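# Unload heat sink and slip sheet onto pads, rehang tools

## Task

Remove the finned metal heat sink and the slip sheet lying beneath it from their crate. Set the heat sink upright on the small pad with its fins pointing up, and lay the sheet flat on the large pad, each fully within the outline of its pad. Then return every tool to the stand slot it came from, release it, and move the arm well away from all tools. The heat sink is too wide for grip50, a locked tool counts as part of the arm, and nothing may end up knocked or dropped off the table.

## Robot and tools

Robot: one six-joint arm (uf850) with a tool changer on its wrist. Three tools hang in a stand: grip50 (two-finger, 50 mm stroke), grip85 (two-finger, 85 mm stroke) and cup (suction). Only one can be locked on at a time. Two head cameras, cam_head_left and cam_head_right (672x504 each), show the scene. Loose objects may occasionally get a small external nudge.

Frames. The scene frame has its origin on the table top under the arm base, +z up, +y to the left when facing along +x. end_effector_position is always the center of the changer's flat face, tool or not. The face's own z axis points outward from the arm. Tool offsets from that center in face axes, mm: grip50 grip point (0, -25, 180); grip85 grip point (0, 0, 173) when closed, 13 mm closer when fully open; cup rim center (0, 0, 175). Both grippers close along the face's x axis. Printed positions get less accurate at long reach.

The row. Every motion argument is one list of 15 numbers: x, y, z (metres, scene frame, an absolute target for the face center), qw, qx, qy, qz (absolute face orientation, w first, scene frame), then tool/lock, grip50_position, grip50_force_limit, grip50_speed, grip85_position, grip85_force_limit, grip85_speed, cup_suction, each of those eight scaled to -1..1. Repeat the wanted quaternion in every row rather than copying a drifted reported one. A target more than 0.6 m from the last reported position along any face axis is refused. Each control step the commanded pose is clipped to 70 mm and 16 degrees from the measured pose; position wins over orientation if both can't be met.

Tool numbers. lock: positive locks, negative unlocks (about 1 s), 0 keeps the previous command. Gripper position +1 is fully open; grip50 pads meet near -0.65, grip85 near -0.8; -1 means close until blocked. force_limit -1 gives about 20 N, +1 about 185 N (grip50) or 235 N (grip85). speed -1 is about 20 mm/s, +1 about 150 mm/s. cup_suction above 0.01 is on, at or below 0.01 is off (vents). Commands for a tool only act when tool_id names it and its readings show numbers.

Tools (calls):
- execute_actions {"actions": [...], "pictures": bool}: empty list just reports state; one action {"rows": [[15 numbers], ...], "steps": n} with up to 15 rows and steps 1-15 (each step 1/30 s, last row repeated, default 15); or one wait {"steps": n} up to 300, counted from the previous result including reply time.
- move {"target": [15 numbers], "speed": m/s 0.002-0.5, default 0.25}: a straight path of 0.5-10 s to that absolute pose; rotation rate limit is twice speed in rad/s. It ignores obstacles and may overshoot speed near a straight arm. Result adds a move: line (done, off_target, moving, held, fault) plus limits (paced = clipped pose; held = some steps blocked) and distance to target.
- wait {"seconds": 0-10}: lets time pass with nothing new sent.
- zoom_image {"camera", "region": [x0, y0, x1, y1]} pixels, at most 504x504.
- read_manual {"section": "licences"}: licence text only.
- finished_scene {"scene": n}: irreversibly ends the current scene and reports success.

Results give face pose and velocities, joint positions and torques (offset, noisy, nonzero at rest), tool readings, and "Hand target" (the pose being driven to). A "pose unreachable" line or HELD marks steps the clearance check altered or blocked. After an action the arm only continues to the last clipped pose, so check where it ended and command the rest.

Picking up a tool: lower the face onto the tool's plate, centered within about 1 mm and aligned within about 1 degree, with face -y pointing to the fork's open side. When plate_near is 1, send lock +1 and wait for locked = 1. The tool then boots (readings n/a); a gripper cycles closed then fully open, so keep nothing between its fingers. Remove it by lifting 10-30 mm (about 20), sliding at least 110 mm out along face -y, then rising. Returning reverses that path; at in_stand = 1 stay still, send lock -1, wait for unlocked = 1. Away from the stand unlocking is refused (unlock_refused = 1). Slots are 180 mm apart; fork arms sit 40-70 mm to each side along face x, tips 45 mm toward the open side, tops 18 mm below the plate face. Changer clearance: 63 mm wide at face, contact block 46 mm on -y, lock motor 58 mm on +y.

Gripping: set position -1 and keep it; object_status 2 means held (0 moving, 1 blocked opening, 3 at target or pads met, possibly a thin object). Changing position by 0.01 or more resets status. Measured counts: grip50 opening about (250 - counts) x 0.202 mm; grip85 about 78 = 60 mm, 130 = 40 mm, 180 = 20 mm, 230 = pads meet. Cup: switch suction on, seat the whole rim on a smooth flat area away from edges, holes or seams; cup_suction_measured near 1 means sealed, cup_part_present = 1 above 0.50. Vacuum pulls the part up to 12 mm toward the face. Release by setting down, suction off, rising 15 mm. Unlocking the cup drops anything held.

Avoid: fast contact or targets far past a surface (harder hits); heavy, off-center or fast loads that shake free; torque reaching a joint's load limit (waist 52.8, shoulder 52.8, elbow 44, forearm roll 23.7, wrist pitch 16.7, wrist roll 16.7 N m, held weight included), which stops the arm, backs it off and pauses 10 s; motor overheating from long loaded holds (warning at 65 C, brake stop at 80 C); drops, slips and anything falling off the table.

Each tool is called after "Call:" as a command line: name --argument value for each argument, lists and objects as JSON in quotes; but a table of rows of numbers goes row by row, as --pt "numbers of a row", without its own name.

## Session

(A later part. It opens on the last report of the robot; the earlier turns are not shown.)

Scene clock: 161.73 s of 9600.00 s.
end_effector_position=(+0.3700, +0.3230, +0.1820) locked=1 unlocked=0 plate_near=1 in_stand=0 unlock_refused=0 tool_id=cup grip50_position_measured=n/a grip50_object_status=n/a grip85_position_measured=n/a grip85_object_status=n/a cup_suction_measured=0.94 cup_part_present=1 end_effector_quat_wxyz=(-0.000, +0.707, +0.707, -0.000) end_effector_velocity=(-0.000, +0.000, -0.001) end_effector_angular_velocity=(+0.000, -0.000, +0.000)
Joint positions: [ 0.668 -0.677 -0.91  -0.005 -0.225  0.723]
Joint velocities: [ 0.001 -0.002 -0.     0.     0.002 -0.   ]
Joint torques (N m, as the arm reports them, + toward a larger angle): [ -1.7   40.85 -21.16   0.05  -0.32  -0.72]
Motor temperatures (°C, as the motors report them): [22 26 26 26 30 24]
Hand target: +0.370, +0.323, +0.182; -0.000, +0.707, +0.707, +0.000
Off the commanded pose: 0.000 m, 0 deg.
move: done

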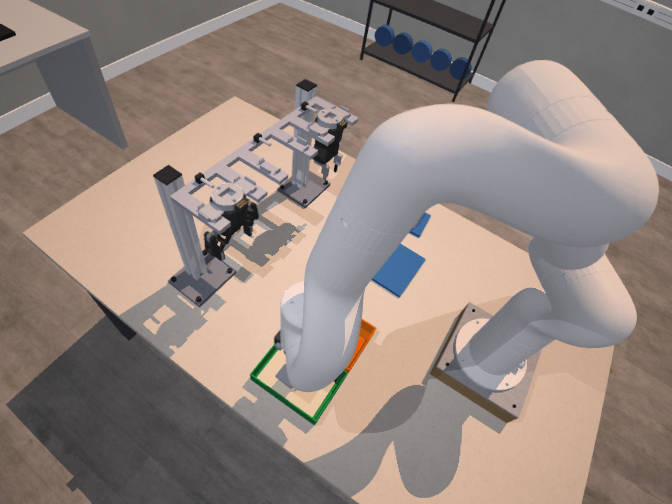

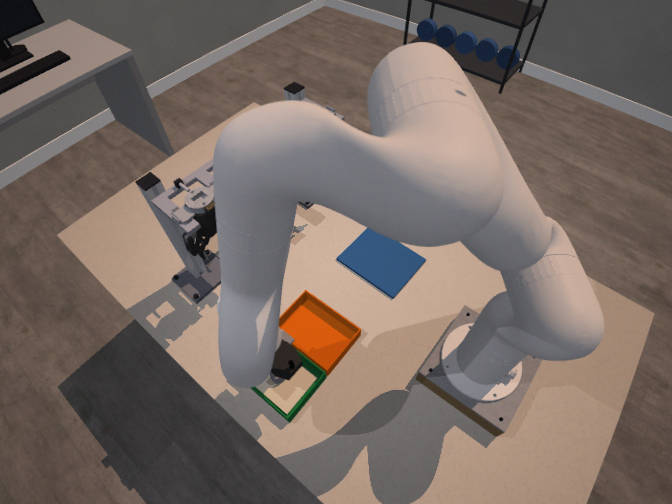

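Call:
move --target '[0.370,0.323,0.255,0,0.7071,0.7071,0,0,1,0,0,1,-0.4,-0.2,1]' --speed 0.04

Call:
move --target '[0.375,-0.13,0.25,0,0.7071,0.7071,0,0,1,0,0,1,-0.4,-0.2,1]' --speed 0.13

Call:
move --target '[0.375,-0.13,0.195,0,0.7071,0.7071,0,0,1,0,0,1,-0.4,-0.2,1]' --speed 0.05

Call:
zoom_image --camera "cam_head_left" --region '[325,205,445,310]'

Call:
zoom_image --camera "cam_head_right" --region '[325,205,445,310]'

Scene clock: 168.47 s of 9600.00 s.
end_effector_position=(+0.3697, +0.3227, +0.2550) locked=1 unlocked=0 plate_near=1 in_stand=0 unlock_refused=0 tool_id=cup grip50_position_measured=n/a grip50_object_status=n/a grip85_position_measured=n/a grip85_object_status=n/a cup_suction_measured=0.95 cup_part_present=1 end_effector_quat_wxyz=(+0.000, +0.707, +0.707, -0.000) end_effector_velocity=(-0.000, -0.000, +0.001) end_effector_angular_velocity=(-0.001, +0.002, -0.001)
Joint positions: [ 0.668 -0.517 -0.89  -0.004 -0.365  0.723]
Joint velocities: [-0.001  0.002  0.     0.001 -0.003 -0.   ]
Joint torques (N m, as the arm reports them, + toward a larger angle): [ -2.25  38.07 -24.57   0.1   -0.29  -0.66]
Motor temperatures (°C, as the motors report them): [22 26 26 26 30 24]
Hand target: +0.370, +0.323, +0.255; +0.000, +0.707, +0.707, -0.000
Off the commanded pose: 0.000 m, 0 deg.
move: done

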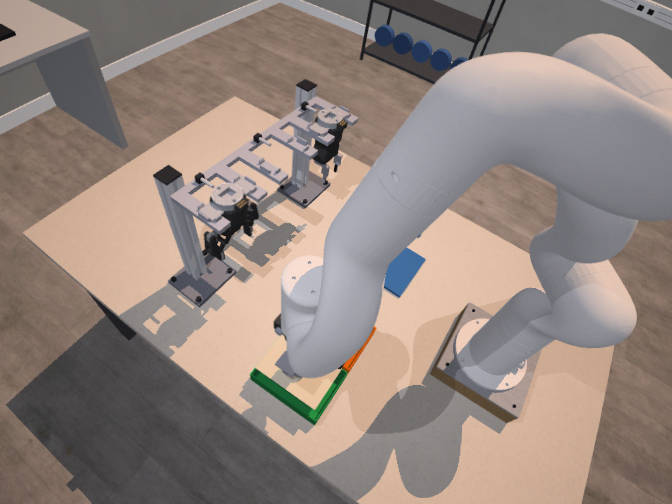

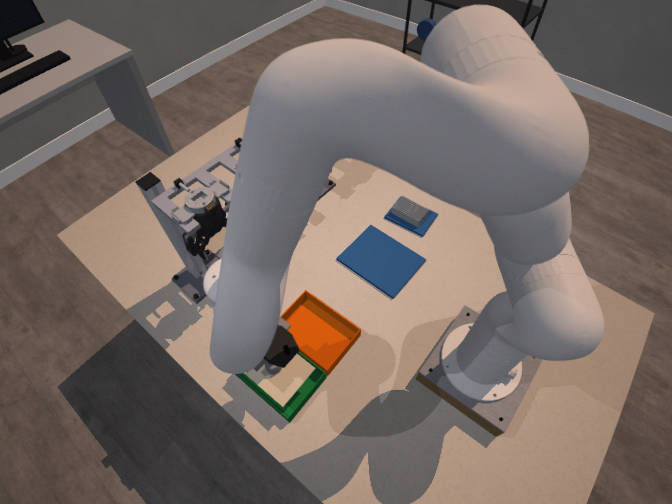

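Scene clock: 172.40 s of 9600.00 s.
end_effector_position=(+0.3747, -0.1316, +0.2496) locked=1 unlocked=0 plate_near=1 in_stand=0 unlock_refused=0 tool_id=cup grip50_position_measured=n/a grip50_object_status=n/a grip85_position_measured=n/a grip85_object_status=n/a cup_suction_measured=0.95 cup_part_present=1 end_effector_quat_wxyz=(+0.002, +0.707, +0.707, -0.002) end_effector_velocity=(+0.000, -0.002, -0.000) end_effector_angular_velocity=(+0.004, -0.001, +0.001)
Joint positions: [-0.392 -0.371 -0.629  0.004 -0.25  -0.346]
Joint velocities: [-0.006 -0.002 -0.002  0.016 -0.001 -0.022]
Joint torques (N m, as the arm reports them, + toward a larger angle): [ -1.48  30.79 -21.53   0.42  -0.21  -0.56]
Motor temperatures (°C, as the motors report them): [22 26 26 26 30 24]
Hand target: +0.375, -0.132, +0.250; +0.002, +0.707, +0.707, -0.002
Off the commanded pose: 0.002 m, 0 deg.
move: done

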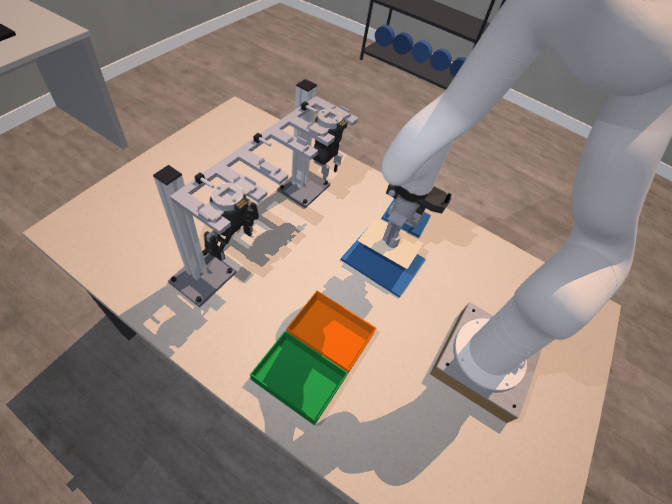

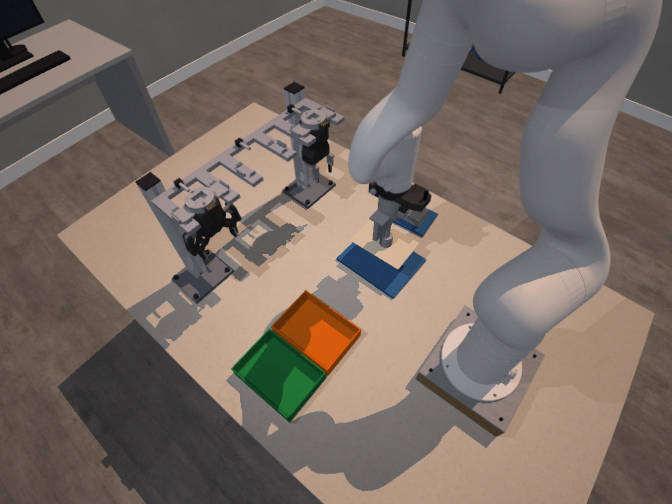

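Scene clock: 173.83 s of 9600.00 s.
end_effector_position=(+0.3753, -0.1300, +0.1951) locked=1 unlocked=0 plate_near=1 in_stand=0 unlock_refused=0 tool_id=cup grip50_position_measured=n/a grip50_object_status=n/a grip85_position_measured=n/a grip85_object_status=n/a cup_suction_measured=0.95 cup_part_present=1 end_effector_quat_wxyz=(+0.000, +0.707, +0.707, +0.000) end_effector_velocity=(+0.000, +0.000, -0.001) end_effector_angular_velocity=(+0.002, -0.001, +0.004)
Joint positions: [-0.389 -0.518 -0.644  0.057 -0.121 -0.395]
Joint velocities: [-0.    -0.004 -0.001  0.016  0.003 -0.02 ]
Joint torques (N m, as the arm reports them, + toward a larger angle): [ -1.8   33.51 -18.43   0.36  -0.22  -0.57]
Motor temperatures (°C, as the motors report them): [22 26 26 26 30 24]
Hand target: +0.375, -0.130, +0.195; -0.000, +0.707, +0.707, +0.000
Off the commanded pose: 0.000 m, 0 deg.
move: done

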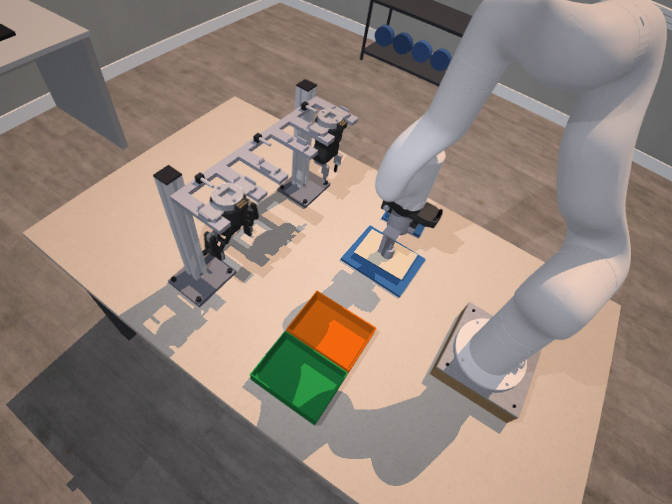

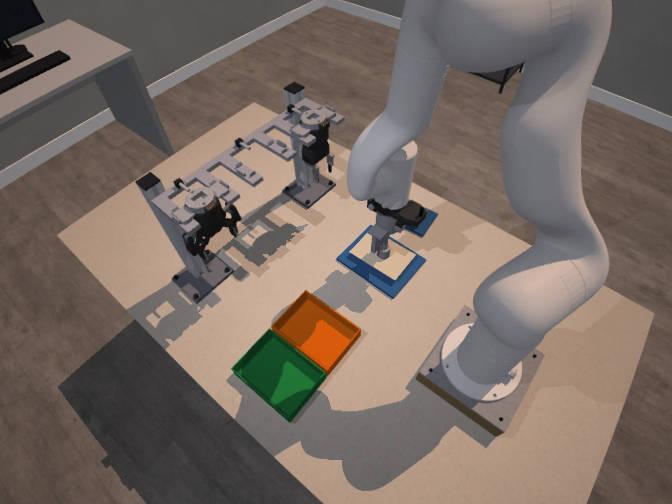

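Region (325, 205, 445, 310) of cam_head_left's 672x504 image, scaled by 4.200, with more detail than that image has; it fills the top 441 rows of this view, and the rest is white.

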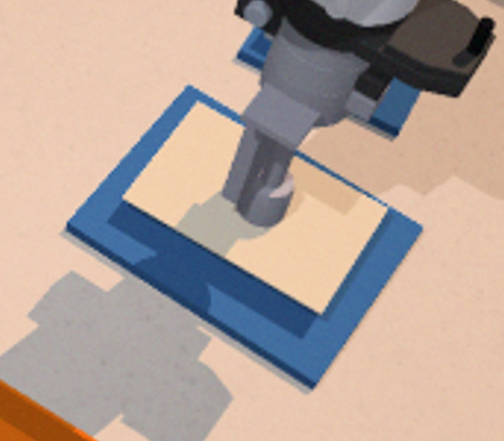

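Region (325, 205, 445, 310) of cam_head_right's 672x504 image, scaled by 4.200, with more detail than that image has; it fills the top 441 rows of this view, and the rest is white.

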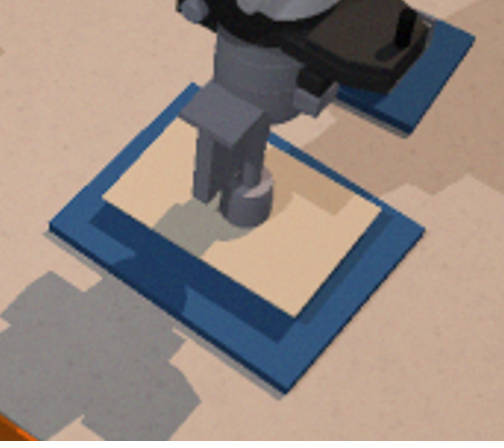

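Call:
move --target '[0.375,-0.126,0.180,0,0.7071,0.7071,0,0,1,0,0,1,-0.4,-0.2,1]' --speed 0.012

Call:
move --target '[0.375,-0.126,0.1765,0,0.7071,0.7071,0,0,1,0,0,1,-0.4,-0.2,1]' --speed 0.005

Call:
zoom_image --camera "cam_head_left" --region '[325,205,445,310]'

Scene clock: 178.07 s of 9600.00 s.
end_effector_position=(+0.3751, -0.1260, +0.1801) locked=1 unlocked=0 plate_near=1 in_stand=0 unlock_refused=0 tool_id=cup grip50_position_measured=n/a grip50_object_status=n/a grip85_position_measured=n/a grip85_object_status=n/a cup_suction_measured=0.95 cup_part_present=1 end_effector_quat_wxyz=(-0.000, +0.707, +0.707, +0.000) end_effector_velocity=(+0.000, +0.000, -0.001) end_effector_angular_velocity=(-0.000, -0.002, +0.001)
Joint positions: [-0.38  -0.557 -0.648  0.08  -0.085 -0.408]
Joint velocities: [ 0.    -0.004 -0.001  0.008  0.004 -0.008]
Joint torques (N m, as the arm reports them, + toward a larger angle): [ -2.12  33.94 -17.12   0.11  -0.24  -0.69]
Motor temperatures (°C, as the motors report them): [22 26 26 26 30 24]
Hand target: +0.375, -0.126, +0.180; -0.000, +0.707, +0.707, +0.000
Off the commanded pose: 0.000 m, 0 deg.
move: done

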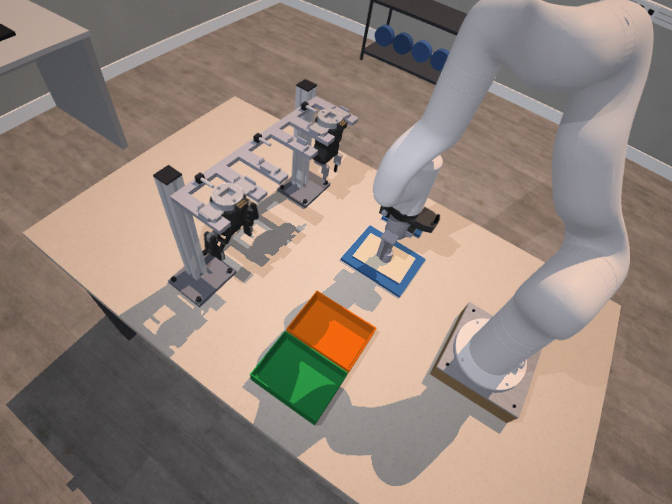

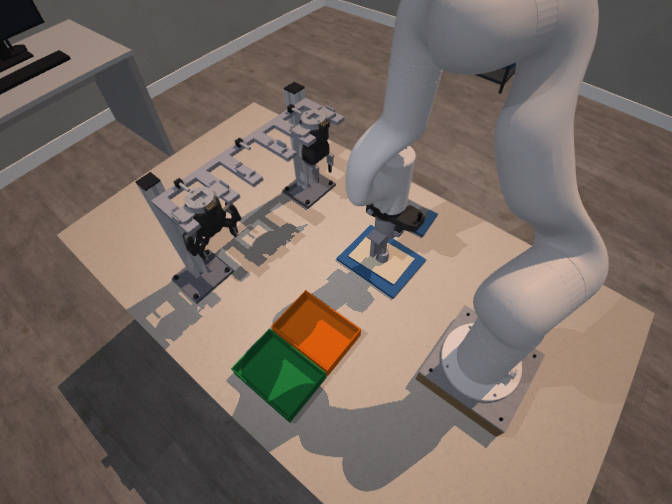

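Scene clock: 179.00 s of 9600.00 s.
end_effector_position=(+0.3751, -0.1260, +0.1768) locked=1 unlocked=0 plate_near=1 in_stand=0 unlock_refused=0 tool_id=cup grip50_position_measured=n/a grip50_object_status=n/a grip85_position_measured=n/a grip85_object_status=n/a cup_suction_measured=0.95 cup_part_present=1 end_effector_quat_wxyz=(-0.000, +0.707, +0.707, -0.000) end_effector_velocity=(+0.000, -0.000, -0.000) end_effector_angular_velocity=(+0.000, -0.000, +0.002)
Joint positions: [-0.38  -0.567 -0.65   0.087 -0.078 -0.415]
Joint velocities: [-0.    -0.001 -0.001  0.004  0.001 -0.006]
Joint torques (N m, as the arm reports them, + toward a larger angle): [ -1.38  30.54 -16.46   0.15   0.56  -0.65]
Motor temperatures (°C, as the motors report them): [22 26 26 26 30 24]
Hand target: +0.375, -0.126, +0.176; +0.000, +0.707, +0.707, -0.000
Off the commanded pose: 0.000 m, 0 deg.
move: done

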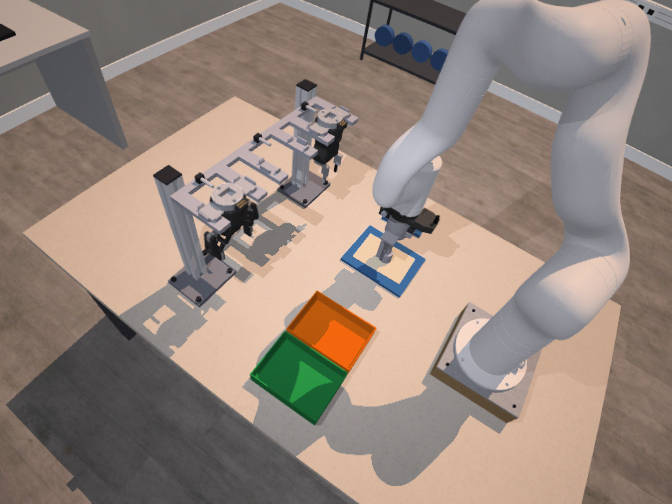

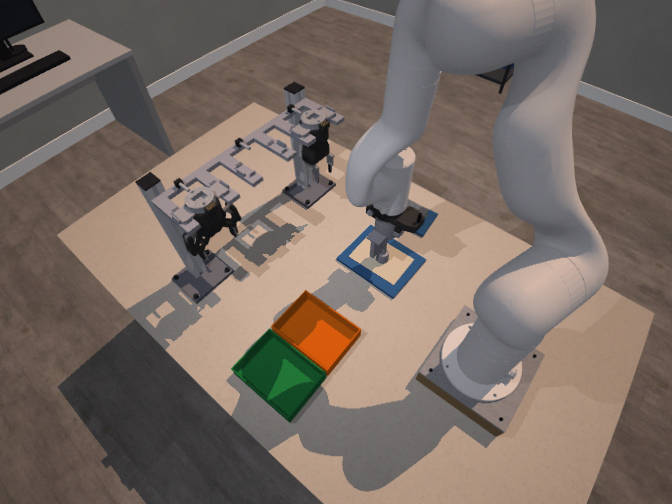

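Region (325, 205, 445, 310) of cam_head_left's 672x504 image, scaled by 4.200, with more detail than that image has; it fills the top 441 rows of this view, and the rest is white.

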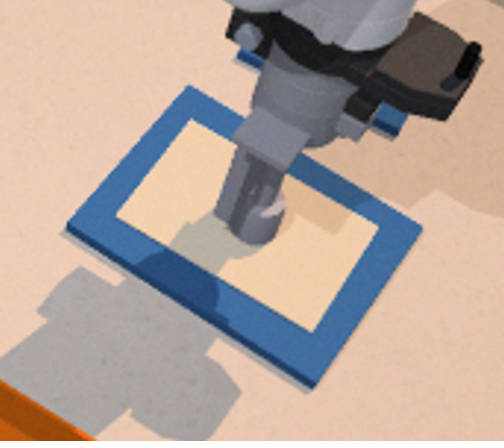

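Call:
execute_actions --actions '[{"rows":[[0.375,-0.126,0.1775,0,0.7071,0.7071,0,0,1,0,0,1,-0.4,-0.2,0]],"steps":15}]' --pictures false

Call:
move --target '[0.375,-0.126,0.20,0,0.7071,0.7071,0,0,1,0,0,1,-0.4,-0.2,0]' --speed 0.03

Call:
move --target '[0.50,0.022,0.385,0,0.7163,0.6978,0,0,1,0,0,1,-0.4,-0.2,0]' --speed 0.18

Call:
move --target '[0.6506,0.018,0.385,0,0.7163,0.6978,0,0,1,0,0,1,-0.4,-0.2,0]' --speed 0.08

Call:
move --target '[0.6506,0.018,0.365,0,0.7163,0.6978,0,0,1,0,0,1,-0.4,-0.2,0]' --speed 0.015

Call:
execute_actions --actions '[{"rows":[[0.6506,0.018,0.365,0,0.7163,0.6978,0,-1,1,0,0,1,-0.4,-0.2,0]],"steps":15}]' --pictures false

Call:
execute_actions --actions '[{"steps":25}]' --pictures false

Scene clock: 186.63 s of 9600.00 s.
end_effector_position=(+0.3750, -0.1260, +0.1773) locked=1 unlocked=0 plate_near=1 in_stand=0 unlock_refused=0 tool_id=cup grip50_position_measured=n/a grip50_object_status=n/a grip85_position_measured=n/a grip85_object_status=n/a cup_suction_measured=0.00 cup_part_present=0 end_effector_quat_wxyz=(+0.000, +0.707, +0.707, +0.000) end_effector_velocity=(-0.000, +0.000, +0.001) end_effector_angular_velocity=(+0.002, +0.003, +0.001)
Joint positions: [-0.38  -0.565 -0.649  0.085 -0.079 -0.414]
Joint velocities: [ 0.001  0.001 -0.     0.    -0.005 -0.   ]
Joint torques (N m, as the arm reports them, + toward a larger angle): [ -1.79  29.6  -15.2    0.18   0.11  -0.66]
Motor temperatures (°C, as the motors report them): [22 26 26 26 30 24]
Hand target: +0.375, -0.126, +0.178; +0.000, +0.707, +0.707, +0.000
Off the commanded pose: 0.000 m, 0 deg.
Steps of this call (steps 1 to 214: nothing new was sent; steps 215 to 229: all 15 steps of this action). Readings (end_effector_position | what the end effector reports):
215: (+0.3750, -0.1260, +0.1765) | locked=1 unlocked=0 plate_near=1 in_stand=0 unlock_refused=0 tool_id=cup grip50_position_measured=n/a grip50_object_status=n/a grip85_position_measured=n/a grip85_object_status=n/a cup_suction_measured=0.78 cup_part_present=1
216: (+0.3750, -0.1260, +0.1768) | locked=1 unlocked=0 plate_near=1 in_stand=0 unlock_refused=0 tool_id=cup grip50_position_measured=n/a grip50_object_status=n/a grip85_position_measured=n/a grip85_object_status=n/a cup_suction_measured=0.18 cup_part_present=0
218: (+0.3750, -0.1260, +0.1770) | locked=1 unlocked=0 plate_near=1 in_stand=0 unlock_refused=0 tool_id=cup grip50_position_measured=n/a grip50_object_status=n/a grip85_position_measured=n/a grip85_object_status=n/a cup_suction_measured=0.00 cup_part_present=0
222: (+0.3749, -0.1260, +0.1771) | locked=1 unlocked=0 plate_near=1 in_stand=0 unlock_refused=0 tool_id=cup grip50_position_measured=n/a grip50_object_status=n/a grip85_position_measured=n/a grip85_object_status=n/a cup_suction_measured=0.00 cup_part_present=0
229: the state above

Scene clock: 187.90 s of 9600.00 s.
end_effector_position=(+0.3749, -0.1260, +0.1999) locked=1 unlocked=0 plate_near=1 in_stand=0 unlock_refused=0 tool_id=cup grip50_position_measured=n/a grip50_object_status=n/a grip85_position_measured=n/a grip85_object_status=n/a cup_suction_measured=0.00 cup_part_present=0 end_effector_quat_wxyz=(-0.000, +0.707, +0.707, -0.000) end_effector_velocity=(-0.000, +0.000, +0.002) end_effector_angular_velocity=(-0.001, +0.001, -0.001)
Joint positions: [-0.38  -0.502 -0.638  0.052 -0.131 -0.381]
Joint velocities: [ 0.001  0.005  0.001 -0.008 -0.004  0.01 ]
Joint torques (N m, as the arm reports them, + toward a larger angle): [ -1.39  33.4  -18.41   0.37  -0.28  -0.68]
Motor temperatures (°C, as the motors report them): [22 26 26 26 30 24]
Hand target: +0.375, -0.126, +0.200; +0.000, +0.707, +0.707, -0.000
Off the commanded pose: 0.000 m, 0 deg.
move: done

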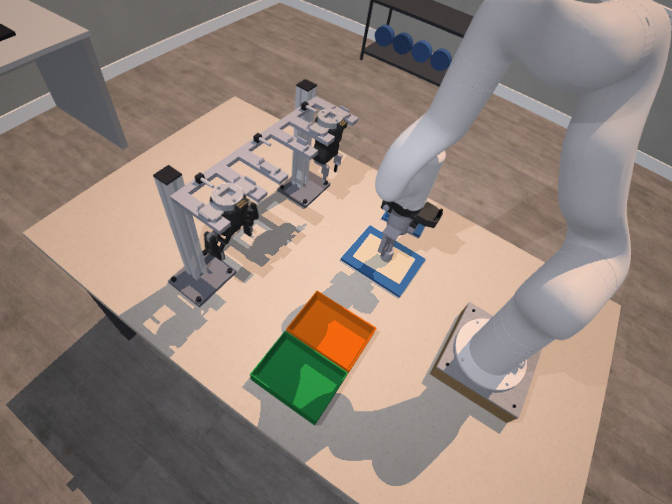

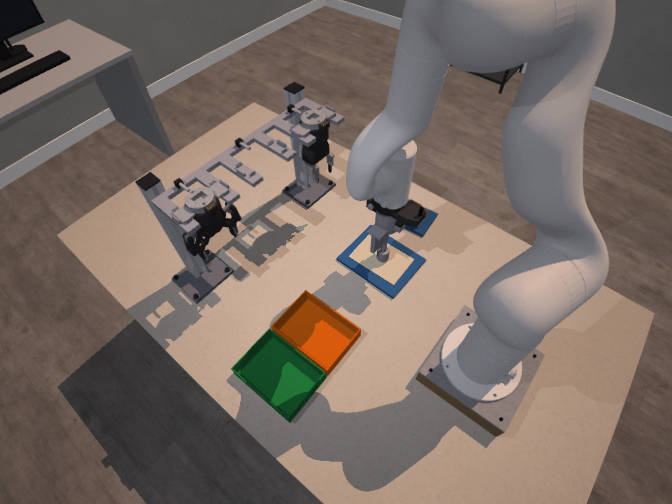

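Scene clock: 189.83 s of 9600.00 s.
end_effector_position=(+0.4990, +0.0222, +0.3855) locked=1 unlocked=0 plate_near=1 in_stand=0 unlock_refused=0 tool_id=cup grip50_position_measured=n/a grip50_object_status=n/a grip85_position_measured=n/a grip85_object_status=n/a cup_suction_measured=0.00 cup_part_present=0 end_effector_quat_wxyz=(-0.000, +0.717, +0.698, +0.000) end_effector_velocity=(+0.002, +0.001, +0.002) end_effector_angular_velocity=(-0.002, -0.002, +0.001)
Joint positions: [-0.011 -0.303 -0.962  0.008 -0.652  0.06 ]
Joint velocities: [ 0.003 -0.    -0.006 -0.003 -0.004  0.004]
Joint torques (N m, as the arm reports them, + toward a larger angle): [ -1.82  35.24 -30.51   0.47  -0.26  -0.68]
Motor temperatures (°C, as the motors report them): [22 26 26 26 30 24]
Hand target: +0.499, +0.022, +0.386; -0.000, +0.717, +0.698, +0.000
Off the commanded pose: 0.001 m, 0 deg.
move: done

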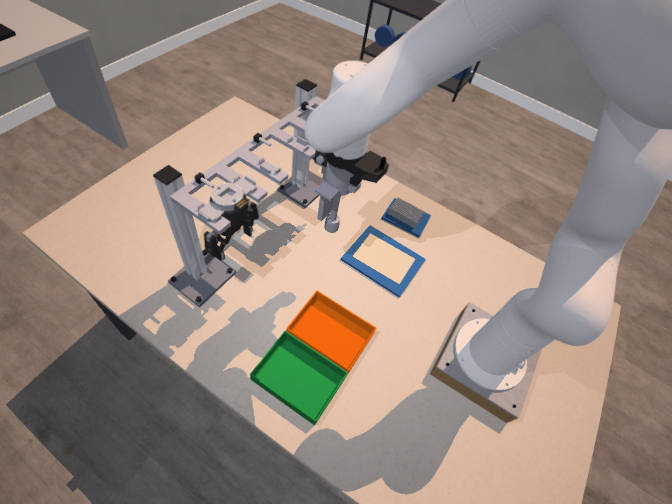

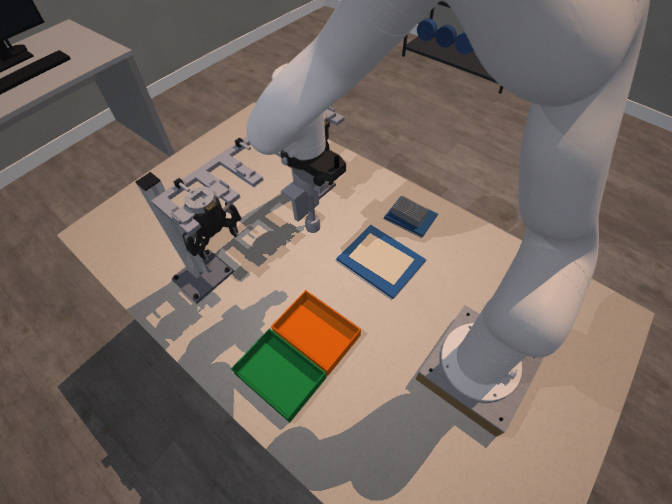

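Scene clock: 192.13 s of 9600.00 s.
end_effector_position=(+0.6503, +0.0177, +0.3856) locked=1 unlocked=0 plate_near=1 in_stand=0 unlock_refused=0 tool_id=cup grip50_position_measured=n/a grip50_object_status=n/a grip85_position_measured=n/a grip85_object_status=n/a cup_suction_measured=0.00 cup_part_present=0 end_effector_quat_wxyz=(+0.000, +0.716, +0.698, -0.000) end_effector_velocity=(+0.001, -0.000, -0.000) end_effector_angular_velocity=(-0.001, +0.001, +0.001)
Joint positions: [-0.027 -0.644 -1.458  0.006 -0.807  0.047]
Joint velocities: [-0.    -0.003 -0.005 -0.001 -0.002 -0.001]
Joint torques (N m, as the arm reports them, + toward a larger angle): [ -1.91  48.53 -32.48   0.34  -0.25  -0.67]
Motor temperatures (°C, as the motors report them): [22 26 26 26 30 24]
Hand target: +0.650, +0.018, +0.386; +0.000, +0.716, +0.698, -0.000
Off the commanded pose: 0.001 m, 0 deg.
move: done

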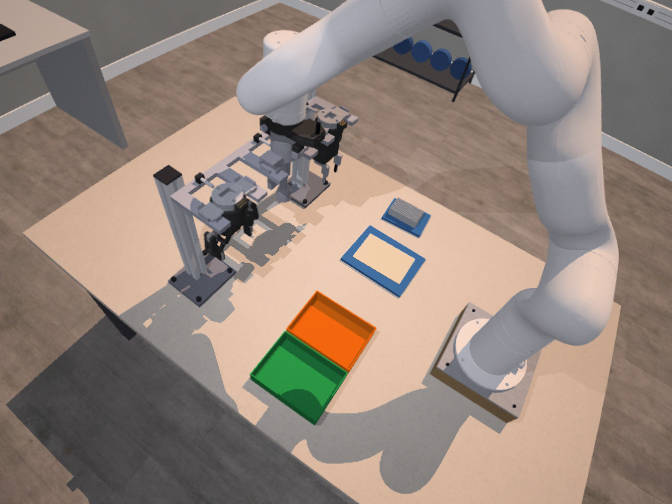

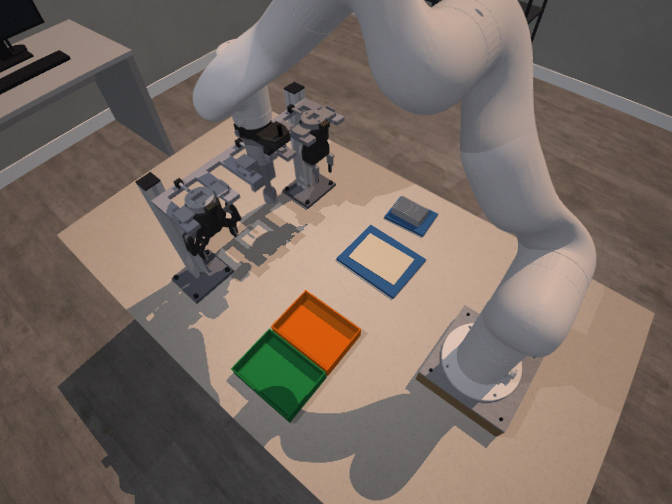

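Scene clock: 193.77 s of 9600.00 s.
end_effector_position=(+0.6507, +0.0180, +0.3651) locked=1 unlocked=0 plate_near=1 in_stand=1 unlock_refused=0 tool_id=cup grip50_position_measured=n/a grip50_object_status=n/a grip85_position_measured=n/a grip85_object_status=n/a cup_suction_measured=0.00 cup_part_present=0 end_effector_quat_wxyz=(-0.000, +0.716, +0.698, +0.000) end_effector_velocity=(+0.000, -0.000, -0.000) end_effector_angular_velocity=(+0.000, -0.002, -0.001)
Joint positions: [-0.026 -0.668 -1.446  0.007 -0.771  0.046]
Joint velocities: [-0.001 -0.001  0.     0.     0.002  0.001]
Joint torques (N m, as the arm reports them, + toward a larger angle): [ -1.98  49.27 -32.16   0.41  -0.27  -0.68]
Motor temperatures (°C, as the motors report them): [22 26 26 26 30 24]
Hand target: +0.651, +0.018, +0.365; -0.000, +0.716, +0.698, +0.000
Off the commanded pose: 0.000 m, 0 deg.
move: done

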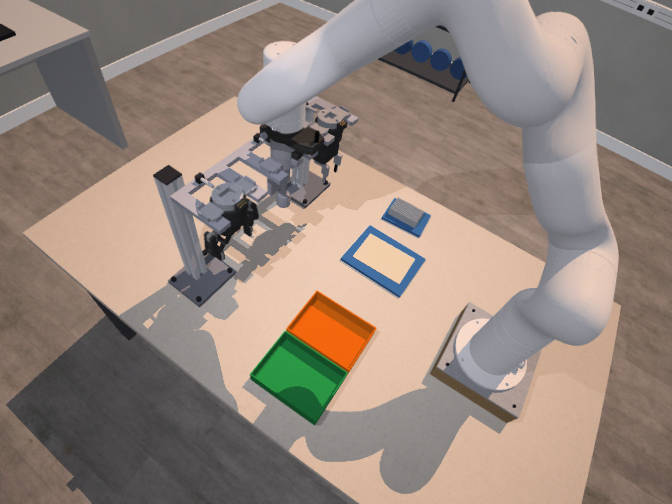

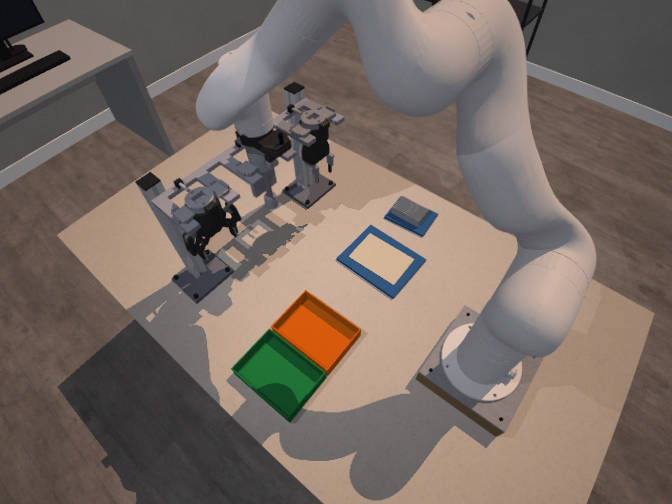

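Scene clock: 194.27 s of 9600.00 s.
end_effector_position=(+0.6506, +0.0180, +0.3651) locked=0 unlocked=0 plate_near=1 in_stand=1 unlock_refused=0 tool_id=none grip50_position_measured=n/a grip50_object_status=n/a grip85_position_measured=n/a grip85_object_status=n/a cup_suction_measured=n/a cup_part_present=n/a end_effector_quat_wxyz=(+0.000, +0.716, +0.698, +0.000) end_effector_velocity=(-0.000, -0.000, -0.001) end_effector_angular_velocity=(-0.002, +0.001, +0.002)
Joint positions: [-0.026 -0.668 -1.446  0.006 -0.771  0.046]
Joint velocities: [ 0.    -0.001  0.    -0.003  0.     0.   ]
Joint torques (N m, as the arm reports them, + toward a larger angle): [ -2.46  43.77 -28.54   0.55  -0.06  -0.63]
Motor temperatures (°C, as the motors report them): [22 26 26 26 30 24]
Hand target: +0.651, +0.018, +0.365; -0.000, +0.716, +0.698, -0.000
Off the commanded pose: 0.000 m, 0 deg.
Steps of this call (steps 1 to 15: all 15 steps of this action). Readings (end_effector_position | what the end effector reports):
1: (+0.6506, +0.0180, +0.3649) | locked=1 unlocked=0 plate_near=1 in_stand=1 unlock_refused=0 tool_id=cup grip50_position_measured=n/a grip50_object_status=n/a grip85_position_measured=n/a grip85_object_status=n/a cup_suction_measured=0.00 cup_part_present=0
2: (+0.6506, +0.0180, +0.3649) | locked=1 unlocked=0 plate_near=1 in_stand=1 unlock_refused=0 tool_id=cup grip50_position_measured=n/a grip50_object_status=n/a grip85_position_measured=n/a grip85_object_status=n/a cup_suction_measured=0.00 cup_part_present=0
4: (+0.6506, +0.0180, +0.3649) | locked=1 unlocked=0 plate_near=1 in_stand=1 unlock_refused=0 tool_id=cup grip50_position_measured=n/a grip50_object_status=n/a grip85_position_measured=n/a grip85_object_status=n/a cup_suction_measured=0.00 cup_part_present=0
8: (+0.6506, +0.0180, +0.3650) | locked=0 unlocked=0 plate_near=1 in_stand=1 unlock_refused=0 tool_id=none grip50_position_measured=n/a grip50_object_status=n/a grip85_position_measured=n/a grip85_object_status=n/a cup_suction_measured=n/a cup_part_present=n/a
15: the state above

Scene clock: 195.10 s of 9600.00 s.
end_effector_position=(+0.6506, +0.0180, +0.3650) locked=0 unlocked=1 plate_near=1 in_stand=1 unlock_refused=0 tool_id=none grip50_position_measured=n/a grip50_object_status=n/a grip85_position_measured=n/a grip85_object_status=n/a cup_suction_measured=n/a cup_part_present=n/a end_effector_quat_wxyz=(-0.000, +0.716, +0.698, -0.000) end_effector_velocity=(+0.000, +0.001, +0.001) end_effector_angular_velocity=(+0.001, -0.002, +0.000)
Joint positions: [-0.026 -0.668 -1.446  0.006 -0.77   0.046]
Joint velocities: [ 0.001  0.001 -0.     0.001  0.    -0.   ]
Joint torques (N m, as the arm reports them, + toward a larger angle): [ -1.9   43.65 -28.29   0.39   0.09  -0.64]
Motor temperatures (°C, as the motors report them): [22 26 26 26 30 24]
Hand target: +0.651, +0.018, +0.365; -0.000, +0.716, +0.698, -0.000
Off the commanded pose: 0.000 m, 0 deg.
Steps of this call (steps 1 to 25: nothing new was sent). Readings (end_effector_position | what the end effector reports):
1: (+0.6506, +0.0180, +0.3651) | locked=0 unlocked=0 plate_near=1 in_stand=1 unlock_refused=0 tool_id=none grip50_position_measured=n/a grip50_object_status=n/a grip85_position_measured=n/a grip85_object_status=n/a cup_suction_measured=n/a cup_part_present=n/a
2: (+0.6506, +0.0180, +0.3651) | locked=0 unlocked=0 plate_near=1 in_stand=1 unlock_refused=0 tool_id=none grip50_position_measured=n/a grip50_object_status=n/a grip85_position_measured=n/a grip85_object_status=n/a cup_suction_measured=n/a cup_part_present=n/a
4: (+0.6506, +0.0180, +0.3650) | locked=0 unlocked=0 plate_near=1 in_stand=1 unlock_refused=0 tool_id=none grip50_position_measured=n/a grip50_object_status=n/a grip85_position_measured=n/a grip85_object_status=n/a cup_suction_measured=n/a cup_part_present=n/a
8: (+0.6506, +0.0180, +0.3650) | locked=0 unlocked=0 plate_near=1 in_stand=1 unlock_refused=0 tool_id=none grip50_position_measured=n/a grip50_object_status=n/a grip85_position_measured=n/a grip85_object_status=n/a cup_suction_measured=n/a cup_part_present=n/a
25: the state above

Call:
move --target '[0.6506,0.018,0.405,0,0.7163,0.6978,0,0,1,0,0,1,-0.4,-0.2,0]' --speed 0.05

Call:
move --target '[0.35,0.05,0.45,0,0.7163,0.6978,0,0,1,0,0,1,-0.4,-0.2,0]' --speed 0.2

Scene clock: 198.23 s of 9600.00 s.
end_effector_position=(+0.6504, +0.0180, +0.4048) locked=0 unlocked=1 plate_near=0 in_stand=0 unlock_refused=0 tool_id=none grip50_position_measured=n/a grip50_object_status=n/a grip85_position_measured=n/a grip85_object_status=n/a cup_suction_measured=n/a cup_part_present=n/a end_effector_quat_wxyz=(-0.000, +0.716, +0.698, -0.000) end_effector_velocity=(-0.000, -0.000, +0.001) end_effector_angular_velocity=(-0.001, +0.002, +0.000)
Joint positions: [-0.026 -0.624 -1.474  0.006 -0.842  0.047]
Joint velocities: [ 0.     0.    -0.001 -0.001 -0.003  0.001]
Joint torques (N m, as the arm reports them, + toward a larger angle): [ -1.6   43.66 -28.69   0.66  -0.28  -0.64]
Motor temperatures (°C, as the motors report them): [22 26 26 26 30 24]
Hand target: +0.650, +0.018, +0.405; +0.000, +0.716, +0.698, -0.000
Off the commanded pose: 0.000 m, 0 deg.
move: done

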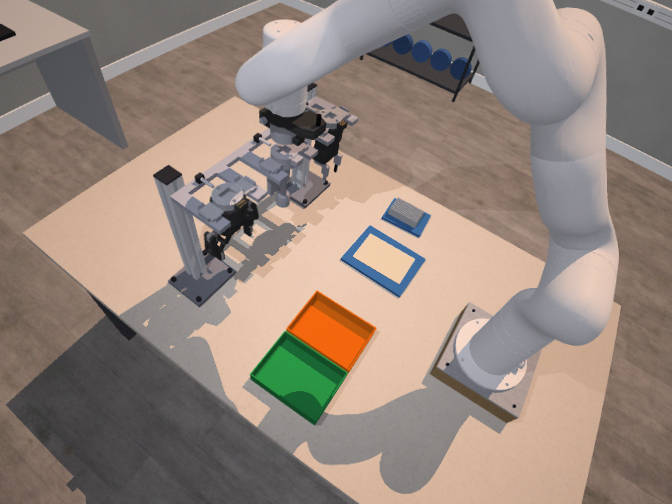

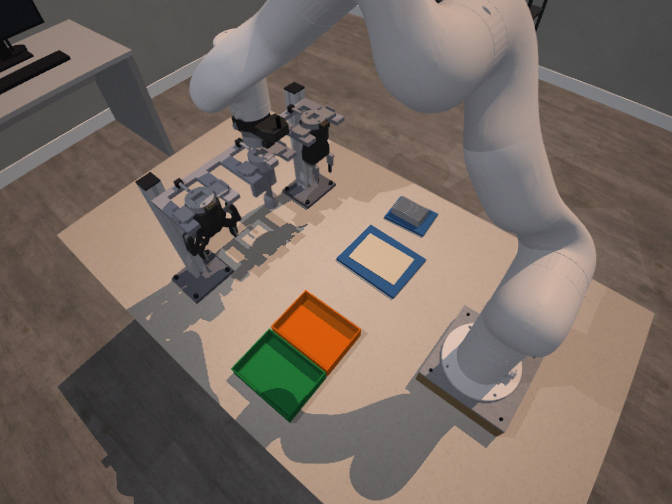

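Scene clock: 200.30 s of 9600.00 s.
end_effector_position=(+0.3502, +0.0505, +0.4489) locked=0 unlocked=1 plate_near=0 in_stand=0 unlock_refused=0 tool_id=none grip50_position_measured=n/a grip50_object_status=n/a grip85_position_measured=n/a grip85_object_status=n/a cup_suction_measured=n/a cup_part_present=n/a end_effector_quat_wxyz=(-0.000, +0.716, +0.698, +0.000) end_effector_velocity=(-0.002, -0.000, +0.001) end_effector_angular_velocity=(-0.001, +0.000, +0.001)
Joint positions: [ 0.086  0.148 -0.636  0.006 -0.775  0.159]
Joint velocities: [ 0.001  0.005  0.003 -0.002 -0.003  0.002]
Joint torques (N m, as the arm reports them, + toward a larger angle): [ -1.33  15.69 -28.34   0.43  -0.24  -0.62]
Motor temperatures (°C, as the motors report them): [22 26 26 26 30 24]
Hand target: +0.350, +0.050, +0.449; -0.000, +0.716, +0.698, +0.000
Off the commanded pose: 0.001 m, 0 deg.
move: done

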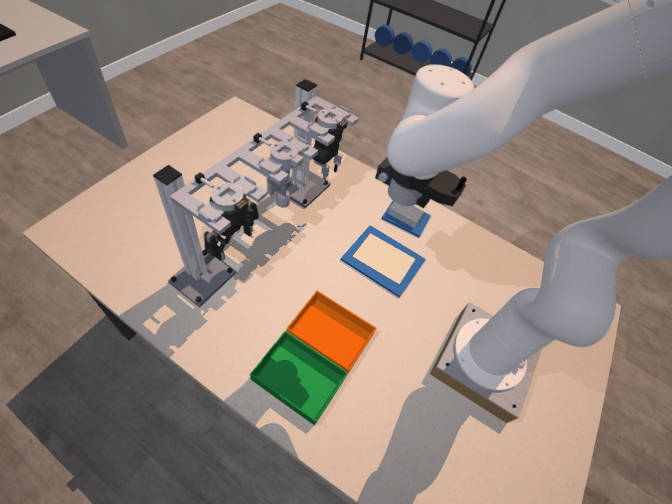

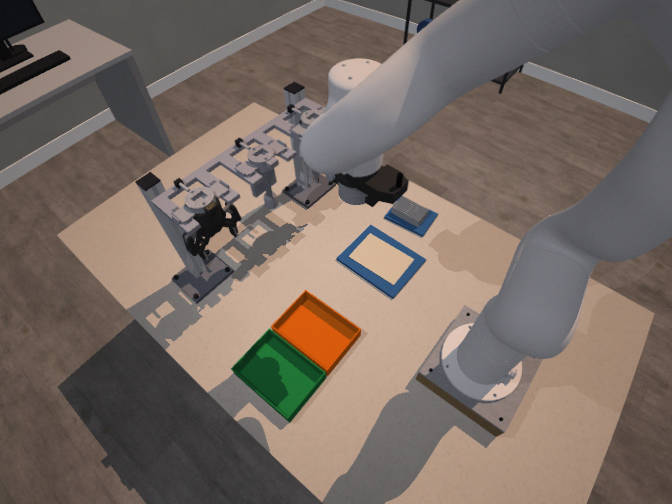

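Call:
finished_scene --scene 2

The scene is finished: the task was done.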